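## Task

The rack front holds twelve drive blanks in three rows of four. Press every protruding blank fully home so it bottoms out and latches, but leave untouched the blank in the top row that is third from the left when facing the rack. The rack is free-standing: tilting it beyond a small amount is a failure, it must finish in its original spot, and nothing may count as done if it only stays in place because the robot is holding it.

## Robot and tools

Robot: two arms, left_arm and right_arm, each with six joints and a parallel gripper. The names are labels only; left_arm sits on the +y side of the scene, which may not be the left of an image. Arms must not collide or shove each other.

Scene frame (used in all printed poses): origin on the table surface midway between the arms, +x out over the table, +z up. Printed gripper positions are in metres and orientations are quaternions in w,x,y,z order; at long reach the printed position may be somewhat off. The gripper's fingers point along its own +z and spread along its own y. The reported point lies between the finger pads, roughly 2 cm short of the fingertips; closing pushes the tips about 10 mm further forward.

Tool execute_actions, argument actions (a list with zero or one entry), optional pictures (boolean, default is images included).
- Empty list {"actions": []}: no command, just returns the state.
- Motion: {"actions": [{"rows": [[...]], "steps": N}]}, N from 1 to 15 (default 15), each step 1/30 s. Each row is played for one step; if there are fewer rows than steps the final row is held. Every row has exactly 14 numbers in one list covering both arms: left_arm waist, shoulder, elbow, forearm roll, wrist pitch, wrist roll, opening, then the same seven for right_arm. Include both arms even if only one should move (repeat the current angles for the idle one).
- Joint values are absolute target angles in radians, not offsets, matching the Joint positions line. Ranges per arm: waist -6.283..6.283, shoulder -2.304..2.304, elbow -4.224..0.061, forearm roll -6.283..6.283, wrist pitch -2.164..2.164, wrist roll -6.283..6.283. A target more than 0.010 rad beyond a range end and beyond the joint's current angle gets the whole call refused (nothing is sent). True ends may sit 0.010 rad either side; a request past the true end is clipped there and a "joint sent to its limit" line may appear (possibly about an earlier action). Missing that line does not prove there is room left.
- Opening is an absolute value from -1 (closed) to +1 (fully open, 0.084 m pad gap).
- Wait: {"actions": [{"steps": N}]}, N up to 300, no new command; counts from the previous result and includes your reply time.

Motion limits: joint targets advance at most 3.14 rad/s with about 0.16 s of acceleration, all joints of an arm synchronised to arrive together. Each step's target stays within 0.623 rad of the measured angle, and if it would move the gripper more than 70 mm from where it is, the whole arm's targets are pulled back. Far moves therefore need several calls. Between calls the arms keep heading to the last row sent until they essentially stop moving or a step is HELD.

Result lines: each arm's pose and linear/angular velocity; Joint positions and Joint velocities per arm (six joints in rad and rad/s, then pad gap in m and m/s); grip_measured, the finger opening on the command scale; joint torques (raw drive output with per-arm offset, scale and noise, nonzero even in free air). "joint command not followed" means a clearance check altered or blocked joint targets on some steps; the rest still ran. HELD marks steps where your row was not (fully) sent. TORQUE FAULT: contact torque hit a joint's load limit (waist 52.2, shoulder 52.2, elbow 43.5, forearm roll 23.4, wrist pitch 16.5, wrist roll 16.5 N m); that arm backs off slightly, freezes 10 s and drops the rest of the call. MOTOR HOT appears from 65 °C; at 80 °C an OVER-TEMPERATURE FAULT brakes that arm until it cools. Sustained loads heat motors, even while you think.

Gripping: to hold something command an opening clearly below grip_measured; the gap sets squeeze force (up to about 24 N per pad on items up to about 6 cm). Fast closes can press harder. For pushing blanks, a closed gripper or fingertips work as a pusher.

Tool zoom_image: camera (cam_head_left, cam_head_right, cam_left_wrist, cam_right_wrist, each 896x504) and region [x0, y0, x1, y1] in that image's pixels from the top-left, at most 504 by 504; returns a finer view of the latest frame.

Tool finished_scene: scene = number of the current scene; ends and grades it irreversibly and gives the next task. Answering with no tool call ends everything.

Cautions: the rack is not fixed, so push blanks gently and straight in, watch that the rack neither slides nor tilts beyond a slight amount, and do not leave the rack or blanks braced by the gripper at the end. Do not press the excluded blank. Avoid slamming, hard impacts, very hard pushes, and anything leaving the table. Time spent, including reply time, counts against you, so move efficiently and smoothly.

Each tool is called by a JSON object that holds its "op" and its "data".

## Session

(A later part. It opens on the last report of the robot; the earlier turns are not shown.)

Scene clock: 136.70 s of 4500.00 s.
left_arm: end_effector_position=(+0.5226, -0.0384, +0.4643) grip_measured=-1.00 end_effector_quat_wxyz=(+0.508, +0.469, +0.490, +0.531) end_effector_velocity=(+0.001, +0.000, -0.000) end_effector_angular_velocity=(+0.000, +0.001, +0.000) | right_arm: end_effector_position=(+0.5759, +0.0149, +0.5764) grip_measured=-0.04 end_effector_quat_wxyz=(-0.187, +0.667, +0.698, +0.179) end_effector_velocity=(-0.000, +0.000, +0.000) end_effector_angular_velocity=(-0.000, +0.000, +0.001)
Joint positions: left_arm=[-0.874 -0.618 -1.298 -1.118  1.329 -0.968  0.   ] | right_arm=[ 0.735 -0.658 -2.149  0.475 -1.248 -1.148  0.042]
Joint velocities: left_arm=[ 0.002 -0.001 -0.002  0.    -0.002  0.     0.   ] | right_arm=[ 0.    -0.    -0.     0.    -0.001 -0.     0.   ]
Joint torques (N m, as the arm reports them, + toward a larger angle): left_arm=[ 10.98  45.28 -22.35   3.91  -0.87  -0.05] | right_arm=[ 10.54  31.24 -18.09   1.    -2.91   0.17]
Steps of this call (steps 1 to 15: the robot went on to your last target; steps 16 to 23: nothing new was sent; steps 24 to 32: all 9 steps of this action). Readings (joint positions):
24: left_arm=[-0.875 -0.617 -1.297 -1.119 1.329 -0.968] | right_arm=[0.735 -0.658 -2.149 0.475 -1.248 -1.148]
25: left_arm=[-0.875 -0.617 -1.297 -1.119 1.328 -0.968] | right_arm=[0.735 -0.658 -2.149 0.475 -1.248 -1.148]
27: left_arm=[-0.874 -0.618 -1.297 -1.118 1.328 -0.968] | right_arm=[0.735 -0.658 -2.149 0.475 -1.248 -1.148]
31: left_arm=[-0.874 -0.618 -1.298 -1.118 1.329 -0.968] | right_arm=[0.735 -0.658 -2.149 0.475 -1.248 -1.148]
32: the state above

{"op": "execute_actions", "data": {"actions": [{"rows": [[-0.8722,-0.6190,-1.2994,-1.1168,1.3267,-0.9679,-1, 0.7354,-0.6579,-2.1489,0.4751,-1.2485,-1.1476,-1],[-0.8718,-0.6193,-1.2998,-1.1166,1.3264,-0.9679,-1, 0.7354,-0.6579,-2.1489,0.4751,-1.2485,-1.1476,-1]], "steps": 9}]}}

Scene clock: 137.63 s of 4500.00 s.
left_arm: end_effector_position=(+0.5231, -0.0390, +0.4643) grip_measured=-1.00 end_effector_quat_wxyz=(+0.508, +0.469, +0.490, +0.531) end_effector_velocity=(+0.000, -0.001, -0.001) end_effector_angular_velocity=(+0.001, +0.002, -0.003) | right_arm: end_effector_position=(+0.5759, +0.0149, +0.5764) grip_measured=-0.04 end_effector_quat_wxyz=(-0.187, +0.667, +0.698, +0.179) end_effector_velocity=(+0.001, -0.001, -0.000) end_effector_angular_velocity=(-0.001, -0.001, -0.002)
Joint positions: left_arm=[-0.873 -0.619 -1.3   -1.116  1.326 -0.968  0.   ] | right_arm=[ 0.735 -0.658 -2.149  0.475 -1.248 -1.148  0.042]
Joint velocities: left_arm=[-0.    -0.002 -0.001  0.002 -0.003 -0.     0.   ] | right_arm=[-0.002  0.     0.    -0.001  0.    -0.     0.   ]
Joint torques (N m, as the arm reports them, + toward a larger angle): left_arm=[ 18.33  42.97 -25.2    4.5   -1.98  -0.12] | right_arm=[ 13.52  30.99 -17.97   1.41  -3.78   0.16]
Steps of this call (steps 1 to 15: the robot went on to your last target; steps 16 to 19: nothing new was sent; steps 20 to 28: all 9 steps of this action). Readings (joint positions):
20: left_arm=[-0.873 -0.619 -1.299 -1.117 1.327 -0.968] | right_arm=[0.735 -0.658 -2.149 0.475 -1.248 -1.148]
21: left_arm=[-0.873 -0.619 -1.299 -1.117 1.327 -0.968] | right_arm=[0.735 -0.658 -2.149 0.475 -1.248 -1.148]
23: left_arm=[-0.873 -0.619 -1.299 -1.117 1.327 -0.968] | right_arm=[0.735 -0.658 -2.149 0.475 -1.248 -1.148]
27: left_arm=[-0.873 -0.619 -1.300 -1.117 1.326 -0.968] | right_arm=[0.735 -0.658 -2.149 0.475 -1.248 -1.148]
28: the state above

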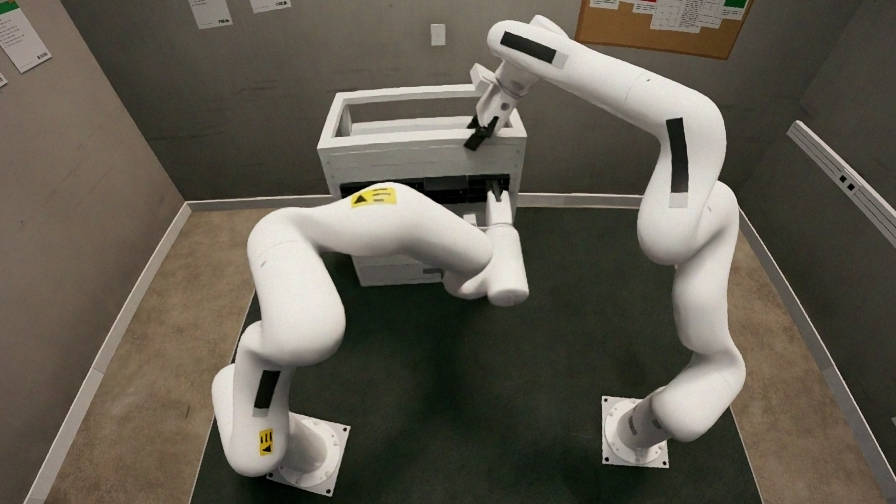

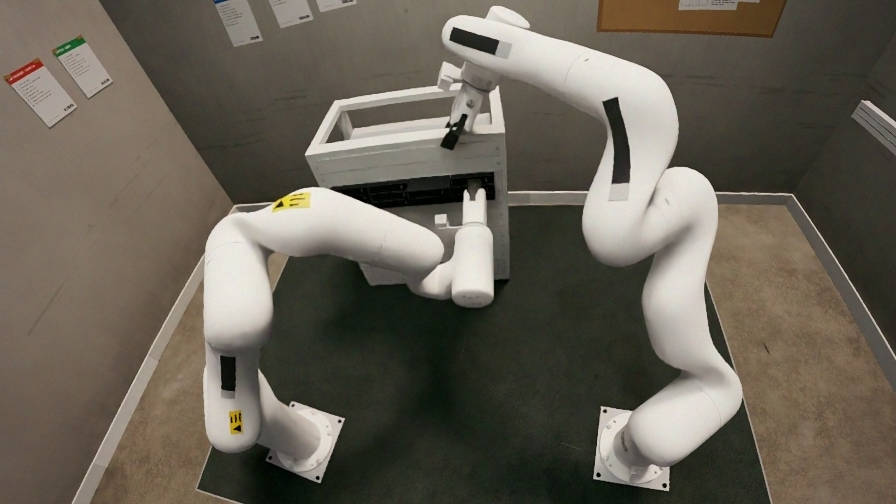

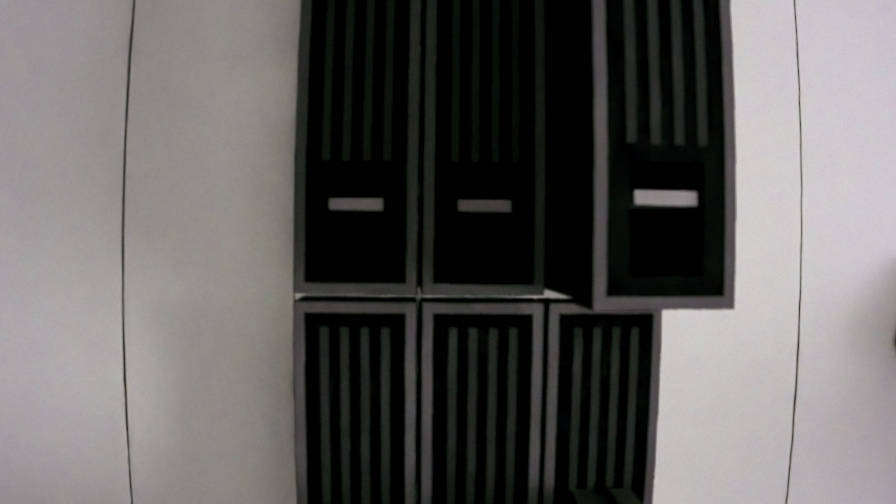

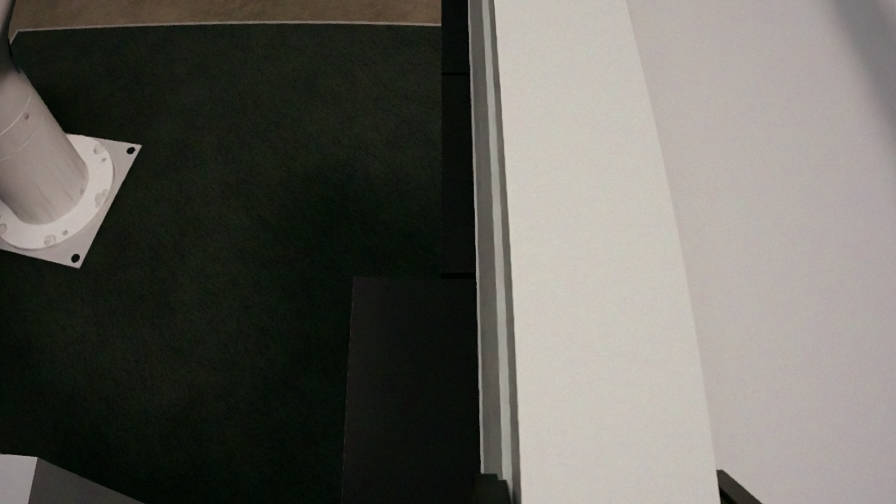

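{"op": "execute_actions", "data": {"actions": [{"rows": [[-0.8740,-0.6178,-1.2974,-1.1182,1.3280,-0.9681,-1, 0.7354,-0.6579,-2.1489,0.4751,-1.2485,-1.1476,-1],[-0.8755,-0.6168,-1.2958,-1.1193,1.3291,-0.9683,-1, 0.7354,-0.6579,-2.1489,0.4751,-1.2485,-1.1476,-1],[-0.8777,-0.6152,-1.2933,-1.1210,1.3307,-0.9685,-1, 0.7354,-0.6579,-2.1489,0.4751,-1.2485,-1.1476,-1],[-0.8806,-0.6132,-1.2901,-1.1232,1.3329,-0.9688,-1, 0.7354,-0.6579,-2.1489,0.4751,-1.2485,-1.1476,-1],[-0.8835,-0.6111,-1.2868,-1.1254,1.3350,-0.9691,-1, 0.7354,-0.6579,-2.1489,0.4751,-1.2485,-1.1476,-1],[-0.8857,-0.6096,-1.2844,-1.1270,1.3367,-0.9693,-1, 0.7354,-0.6579,-2.1489,0.4751,-1.2485,-1.1476,-1],[-0.8879,-0.6080,-1.2819,-1.1287,1.3383,-0.9696,-1, 0.7354,-0.6579,-2.1489,0.4751,-1.2485,-1.1476,-1]], "steps": 12}]}}

Scene clock: 139.43 s of 4500.00 s.
left_arm: end_effector_position=(+0.5140, -0.0386, +0.4644) grip_measured=-1.00 end_effector_quat_wxyz=(+0.508, +0.469, +0.491, +0.531) end_effector_velocity=(-0.012, -0.001, +0.000) end_effector_angular_velocity=(+0.003, -0.004, +0.001) | right_arm: end_effector_position=(+0.5756, +0.0149, +0.5764) grip_measured=-0.04 end_effector_quat_wxyz=(-0.187, +0.667, +0.699, +0.178) end_effector_velocity=(+0.001, -0.000, +0.000) end_effector_angular_velocity=(-0.000, -0.001, -0.000)
Joint positions: left_arm=[-0.886 -0.609 -1.284 -1.128  1.336 -0.97   0.   ] | right_arm=[ 0.736 -0.658 -2.149  0.475 -1.249 -1.148  0.042]
Joint velocities: left_arm=[-0.018  0.01   0.019 -0.011  0.017 -0.001  0.   ] | right_arm=[-0.001 -0.    -0.001 -0.001  0.    -0.001 -0.   ]
Joint torques (N m, as the arm reports them, + toward a larger angle): left_arm=[ -1.45  48.05 -18.2    2.96   0.96  -0.02] | right_arm=[ 11.56  31.05 -17.97   1.18  -3.2    0.15]
Steps of this call (steps 1 to 15: the robot went on to your last target; steps 16 to 42: nothing new was sent; steps 43 to 54: all 12 steps of this action). Readings (joint positions):
43: left_arm=[-0.873 -0.619 -1.300 -1.117 1.326 -0.968] | right_arm=[0.735 -0.658 -2.149 0.475 -1.248 -1.148]
44: left_arm=[-0.874 -0.619 -1.299 -1.117 1.327 -0.968] | right_arm=[0.735 -0.658 -2.149 0.475 -1.248 -1.148]
46: left_arm=[-0.874 -0.618 -1.298 -1.118 1.326 -0.968] | right_arm=[0.735 -0.658 -2.149 0.475 -1.249 -1.148]
50: left_arm=[-0.881 -0.612 -1.289 -1.124 1.332 -0.969] | right_arm=[0.736 -0.658 -2.149 0.475 -1.249 -1.148]
54: the state above

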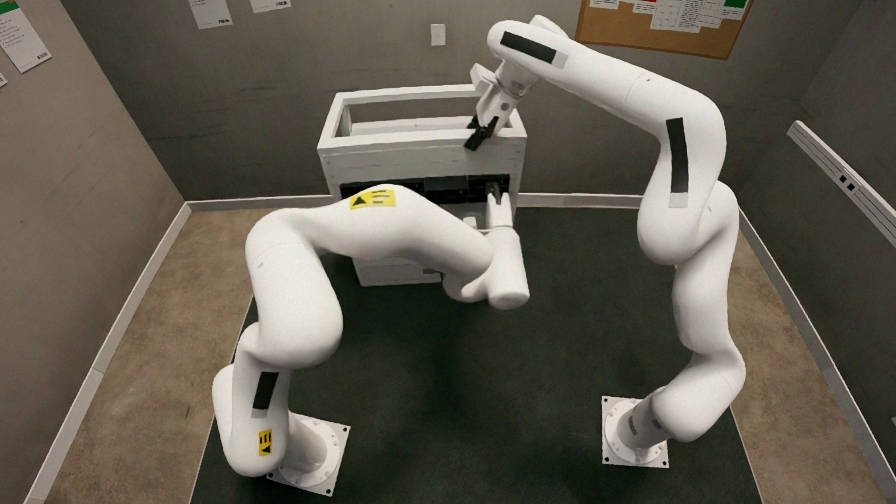

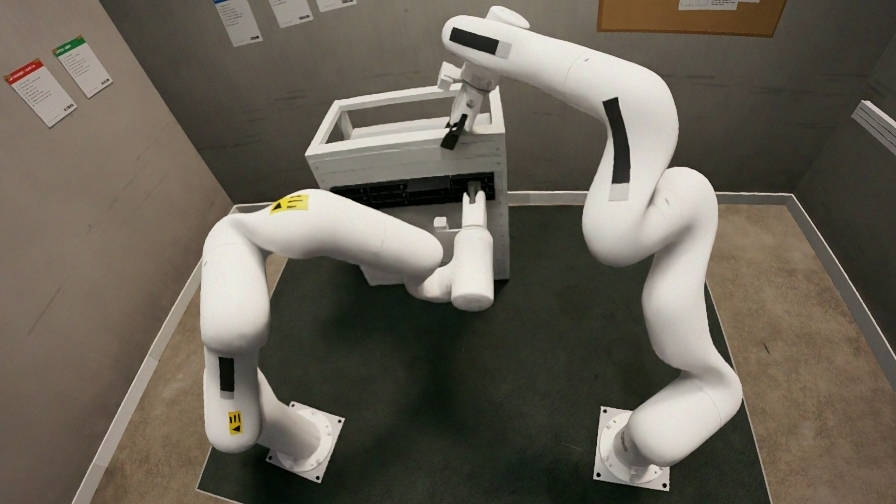

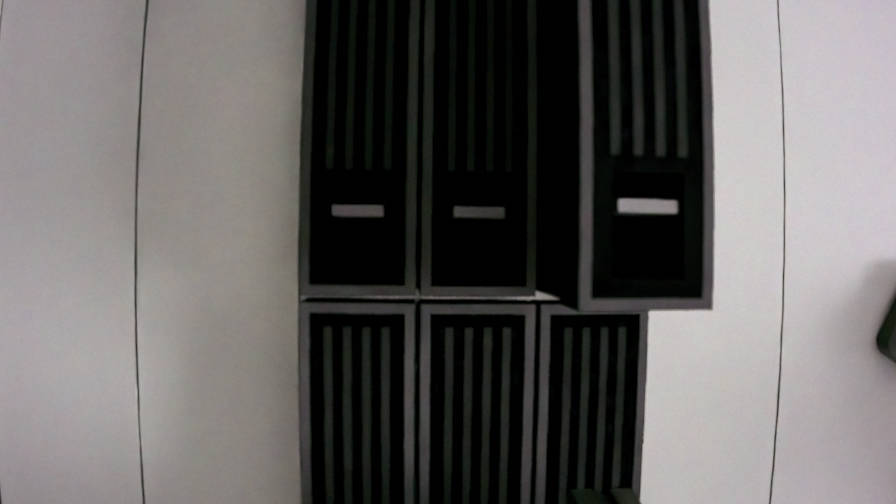

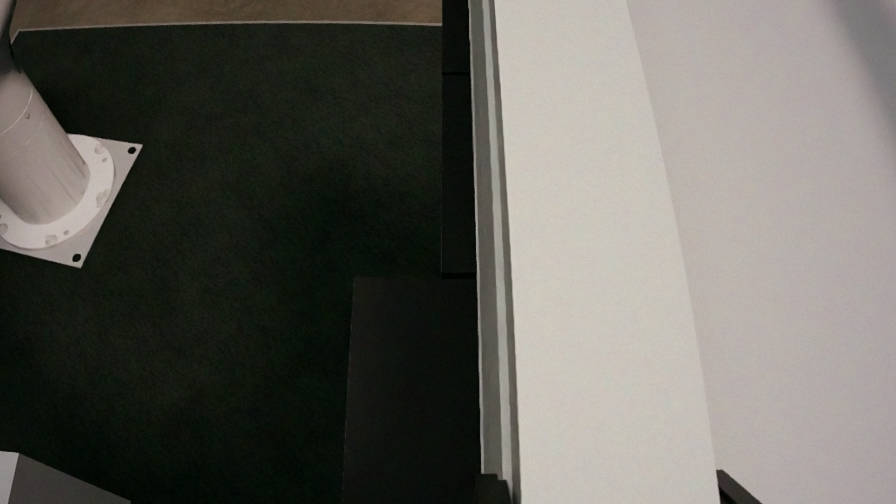

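{"op": "zoom_image", "data": {"camera": "cam_left_wrist", "region": [290, 270, 670, 350]}}

Region (290, 270, 670, 350) of cam_left_wrist's 896x504 image, scaled by 1.326, with more detail than that image has; it fills the top 106 rows of this view, and the rest is white.

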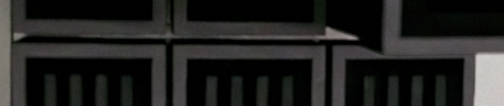

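{"op": "zoom_image", "data": {"camera": "cam_left_wrist", "region": [480, 260, 600, 340]}}

{"op": "zoom_image", "data": {"camera": "cam_left_wrist", "region": [360, 260, 480, 340]}}

Region (480, 260, 600, 340) of cam_left_wrist's 896x504 image, scaled by 4.200, with more detail than that image has.

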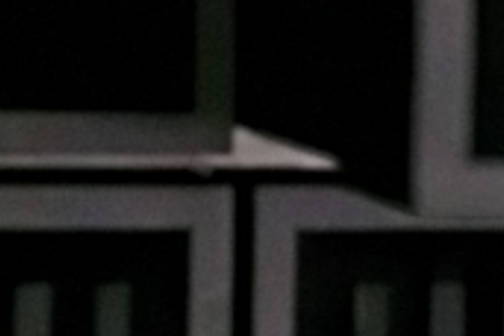

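Region (360, 260, 480, 340) of cam_left_wrist's 896x504 image, scaled by 4.200, with more detail than that image has.

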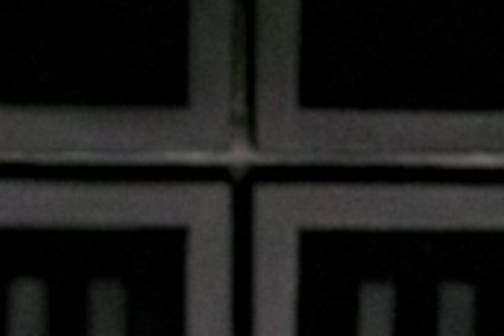

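{"op": "execute_actions", "data": {"actions": [{"rows": [[-0.8922,-0.6050,-1.2771,-1.1320,1.3415,-0.9700,-1, 0.7354,-0.6579,-2.1489,0.4751,-1.2485,-1.1476,-0.5],[-0.8988,-0.6003,-1.2697,-1.1370,1.3464,-0.9707,-1, 0.7354,-0.6579,-2.1489,0.4751,-1.2485,-1.1476,-0.1],[-0.9053,-0.5957,-1.2624,-1.1419,1.3512,-0.9714,-1, 0.7354,-0.6579,-2.1489,0.4751,-1.2485,-1.1476,0.1],[-0.9142,-0.5897,-1.2530,-1.1487,1.3577,-0.9723,-1, 0.7354,-0.6579,-2.1489,0.4751,-1.2485,-1.1476,0.3],[-0.9242,-0.5838,-1.2437,-1.1565,1.3646,-0.9729,-1, 0.7354,-0.6579,-2.1489,0.4751,-1.2485,-1.1476,0.5],[-0.9349,-0.5774,-1.2338,-1.1649,1.3720,-0.9737,-1, 0.7354,-0.6579,-2.1489,0.4751,-1.2485,-1.1476,0.7],[-0.9472,-0.5701,-1.2224,-1.1744,1.3805,-0.9745,-1, 0.7354,-0.6579,-2.1489,0.4751,-1.2485,-1.1476,0.9],[-0.9610,-0.5618,-1.2096,-1.1852,1.3900,-0.9755,-1, 0.7354,-0.6579,-2.1489,0.4751,-1.2485,-1.1476,1],[-0.9800,-0.5510,-1.1950,-1.2000,1.4020,-0.9750,-1, 0.7335,-0.6568,-2.1542,0.4748,-1.2551,-1.1464,1],[-1.0000,-0.5400,-1.1820,-1.2170,1.4140,-0.9730,-1, 0.7296,-0.6547,-2.1648,0.4741,-1.2682,-1.1440,1],[-1.0200,-0.5290,-1.1690,-1.2330,1.4260,-0.9710,-1, 0.7237,-0.6515,-2.1807,0.4731,-1.2878,-1.1405,1],[-1.0400,-0.5180,-1.1550,-1.2500,1.4380,-0.9700,-1, 0.7160,-0.6472,-2.2019,0.4717,-1.3141,-1.1358,1],[-1.0600,-0.5070,-1.1420,-1.2660,1.4500,-0.9680,-1, 0.7082,-0.6429,-2.2230,0.4703,-1.3403,-1.1310,1],[-1.0800,-0.4960,-1.1290,-1.2820,1.4620,-0.9660,-1, 0.7020,-0.6394,-2.2400,0.4693,-1.3612,-1.1272,1],[-1.0970,-0.4860,-1.1170,-1.2960,1.4720,-0.9650,-1, 0.6965,-0.6364,-2.2548,0.4683,-1.3796,-1.1239,1]], "steps": 15}], "pictures": false}}

{"op": "execute_actions", "data": {"actions": [{"steps": 12}]}}

Scene clock: 144.33 s of 4500.00 s.
left_arm: end_effector_position=(+0.4225, -0.0438, +0.4688) grip_measured=-1.00 end_effector_quat_wxyz=(+0.508, +0.468, +0.491, +0.531) end_effector_velocity=(-0.346, -0.011, +0.037) end_effector_angular_velocity=(-0.005, -0.001, -0.004) | right_arm: end_effector_position=(+0.5728, -0.0000, +0.6024) grip_measured=+1.00 end_effector_quat_wxyz=(-0.188, +0.667, +0.699, +0.178) end_effector_velocity=(-0.028, -0.157, +0.281) end_effector_angular_velocity=(+0.023, -0.037, -0.010)
Joint positions: left_arm=[-1.029 -0.524 -1.164 -1.241  1.431 -0.97   0.   ] | right_arm=[ 0.718 -0.649 -2.196  0.472 -1.308 -1.137  0.084]
Joint velocities: left_arm=[-0.568  0.316  0.382 -0.459  0.34   0.043  0.   ] | right_arm=[-0.178  0.111 -0.477 -0.03  -0.561  0.102  0.   ]
Joint torques (N m, as the arm reports them, + toward a larger angle): left_arm=[ -3.74  45.31 -17.72   2.88   1.06   0.03] | right_arm=[ -0.67  37.83 -30.66  -1.42   0.56  -0.09]
Steps of this call (steps 1 to 15: the robot went on to your last target; steps 16 to 90: nothing new was sent; then 1.40 s passed at rest; steps 91 to 105: all 15 steps of this action). Readings (joint positions):
91: left_arm=[-0.888 -0.608 -1.282 -1.129 1.338 -0.970] | right_arm=[0.735 -0.658 -2.149 0.475 -1.249 -1.148]
92: left_arm=[-0.889 -0.607 -1.281 -1.130 1.339 -0.970] | right_arm=[0.735 -0.658 -2.149 0.475 -1.249 -1.148]
94: left_arm=[-0.895 -0.603 -1.274 -1.134 1.344 -0.970] | right_arm=[0.736 -0.658 -2.148 0.476 -1.250 -1.147]
98: left_arm=[-0.923 -0.585 -1.245 -1.156 1.364 -0.973] | right_arm=[0.737 -0.659 -2.147 0.476 -1.252 -1.147]
105: the state above

Scene clock: 144.73 s of 4500.00 s.
left_arm: end_effector_position=(+0.3821, -0.0430, +0.4727) grip_measured=-1.00 end_effector_quat_wxyz=(+0.508, +0.469, +0.490, +0.531) end_effector_velocity=(-0.005, -0.000, -0.000) end_effector_angular_velocity=(+0.002, -0.000, -0.002) | right_arm: end_effector_position=(+0.5680, -0.0198, +0.6352) grip_measured=+1.00 end_effector_quat_wxyz=(-0.187, +0.667, +0.699, +0.178) end_effector_velocity=(-0.001, -0.002, +0.006) end_effector_angular_velocity=(+0.004, -0.005, -0.001)
Joint positions: left_arm=[-1.096 -0.487 -1.118 -1.295  1.472 -0.965  0.   ] | right_arm=[ 0.697 -0.637 -2.254  0.468 -1.379 -1.124  0.084]
Joint velocities: left_arm=[-0.008  0.004  0.006 -0.004  0.004  0.001  0.   ] | right_arm=[-0.002  0.004 -0.008  0.001 -0.005  0.002  0.   ]
Joint torques (N m, as the arm reports them, + toward a larger angle): left_arm=[ -2.1   41.93 -17.61   2.81   0.93   0.03] | right_arm=[  0.96  34.77 -25.75  -1.16   0.46  -0.09]
Steps of this call (steps 1 to 12: the robot went on to your last target). Readings (joint positions):
1: left_arm=[-1.048 -0.514 -1.151 -1.256 1.442 -0.969] | right_arm=[0.712 -0.645 -2.212 0.471 -1.327 -1.133]
2: left_arm=[-1.065 -0.504 -1.140 -1.269 1.452 -0.967] | right_arm=[0.707 -0.642 -2.227 0.470 -1.344 -1.130]
4: left_arm=[-1.084 -0.493 -1.127 -1.285 1.463 -0.966] | right_arm=[0.700 -0.637 -2.245 0.469 -1.365 -1.127]
8: left_arm=[-1.094 -0.488 -1.119 -1.294 1.470 -0.965] | right_arm=[0.697 -0.637 -2.252 0.468 -1.377 -1.124]
12: the state above

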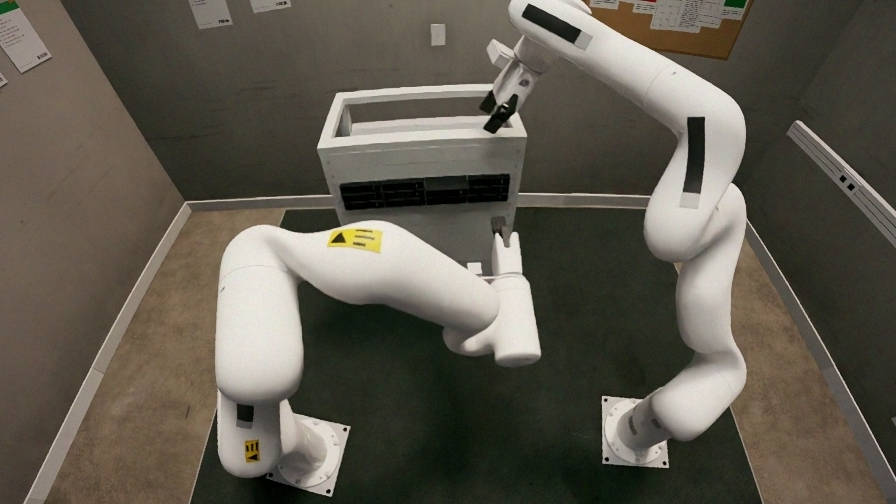

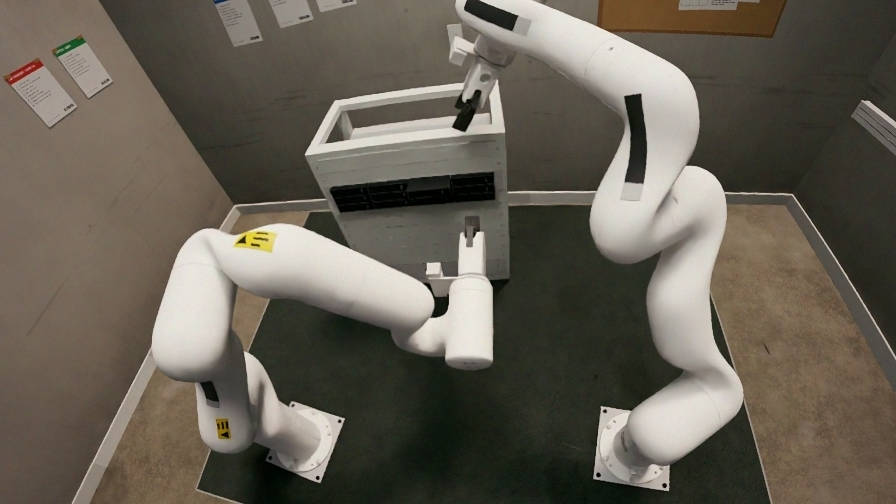

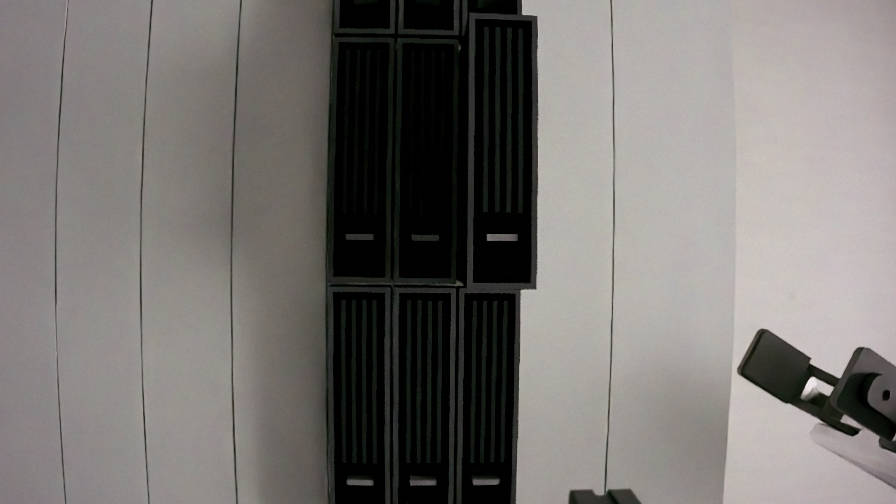

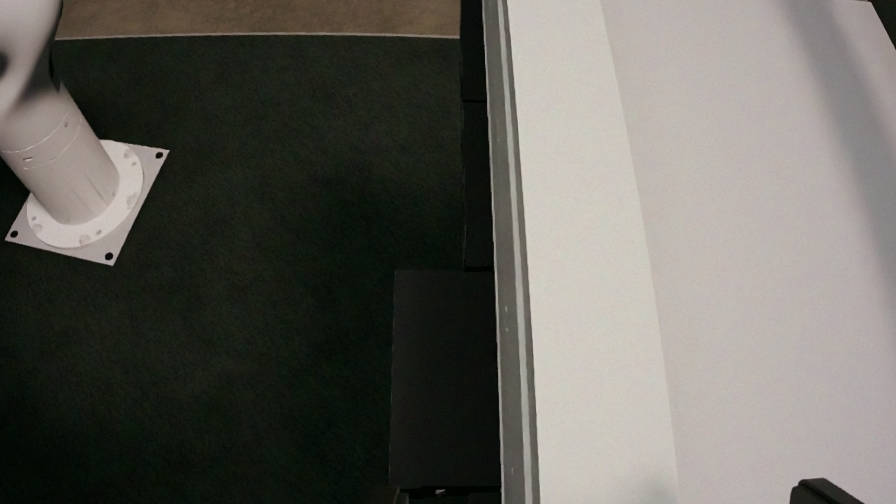

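{"op": "zoom_image", "data": {"camera": "cam_left_wrist", "region": [320, 450, 530, 504]}}

{"op": "zoom_image", "data": {"camera": "cam_left_wrist", "region": [330, 10, 480, 70]}}

{"op": "zoom_image", "data": {"camera": "cam_head_left", "region": [330, 160, 530, 220]}}

Region (320, 450, 530, 504) of cam_left_wrist's 896x504 image, scaled by 2.400, with more detail than that image has; it fills the top 130 rows of this view, and the rest is white.

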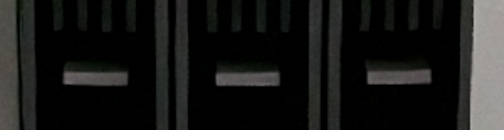

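Region (330, 10, 480, 70) of cam_left_wrist's 896x504 image, scaled by 3.360, with more detail than that image has; it fills the top 202 rows of this view, and the rest is white.

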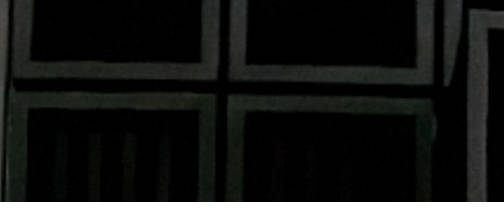

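Region (330, 160, 530, 220) of cam_head_left's 896x504 image, scaled by 2.520, with more detail than that image has; it fills the top 151 rows of this view, and the rest is white.

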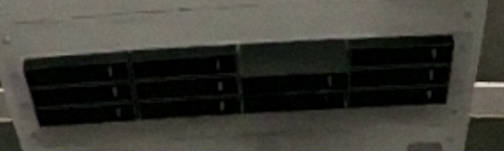

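{"op": "finished_scene", "data": {"scene": 1}}

The scene is finished: the task was done.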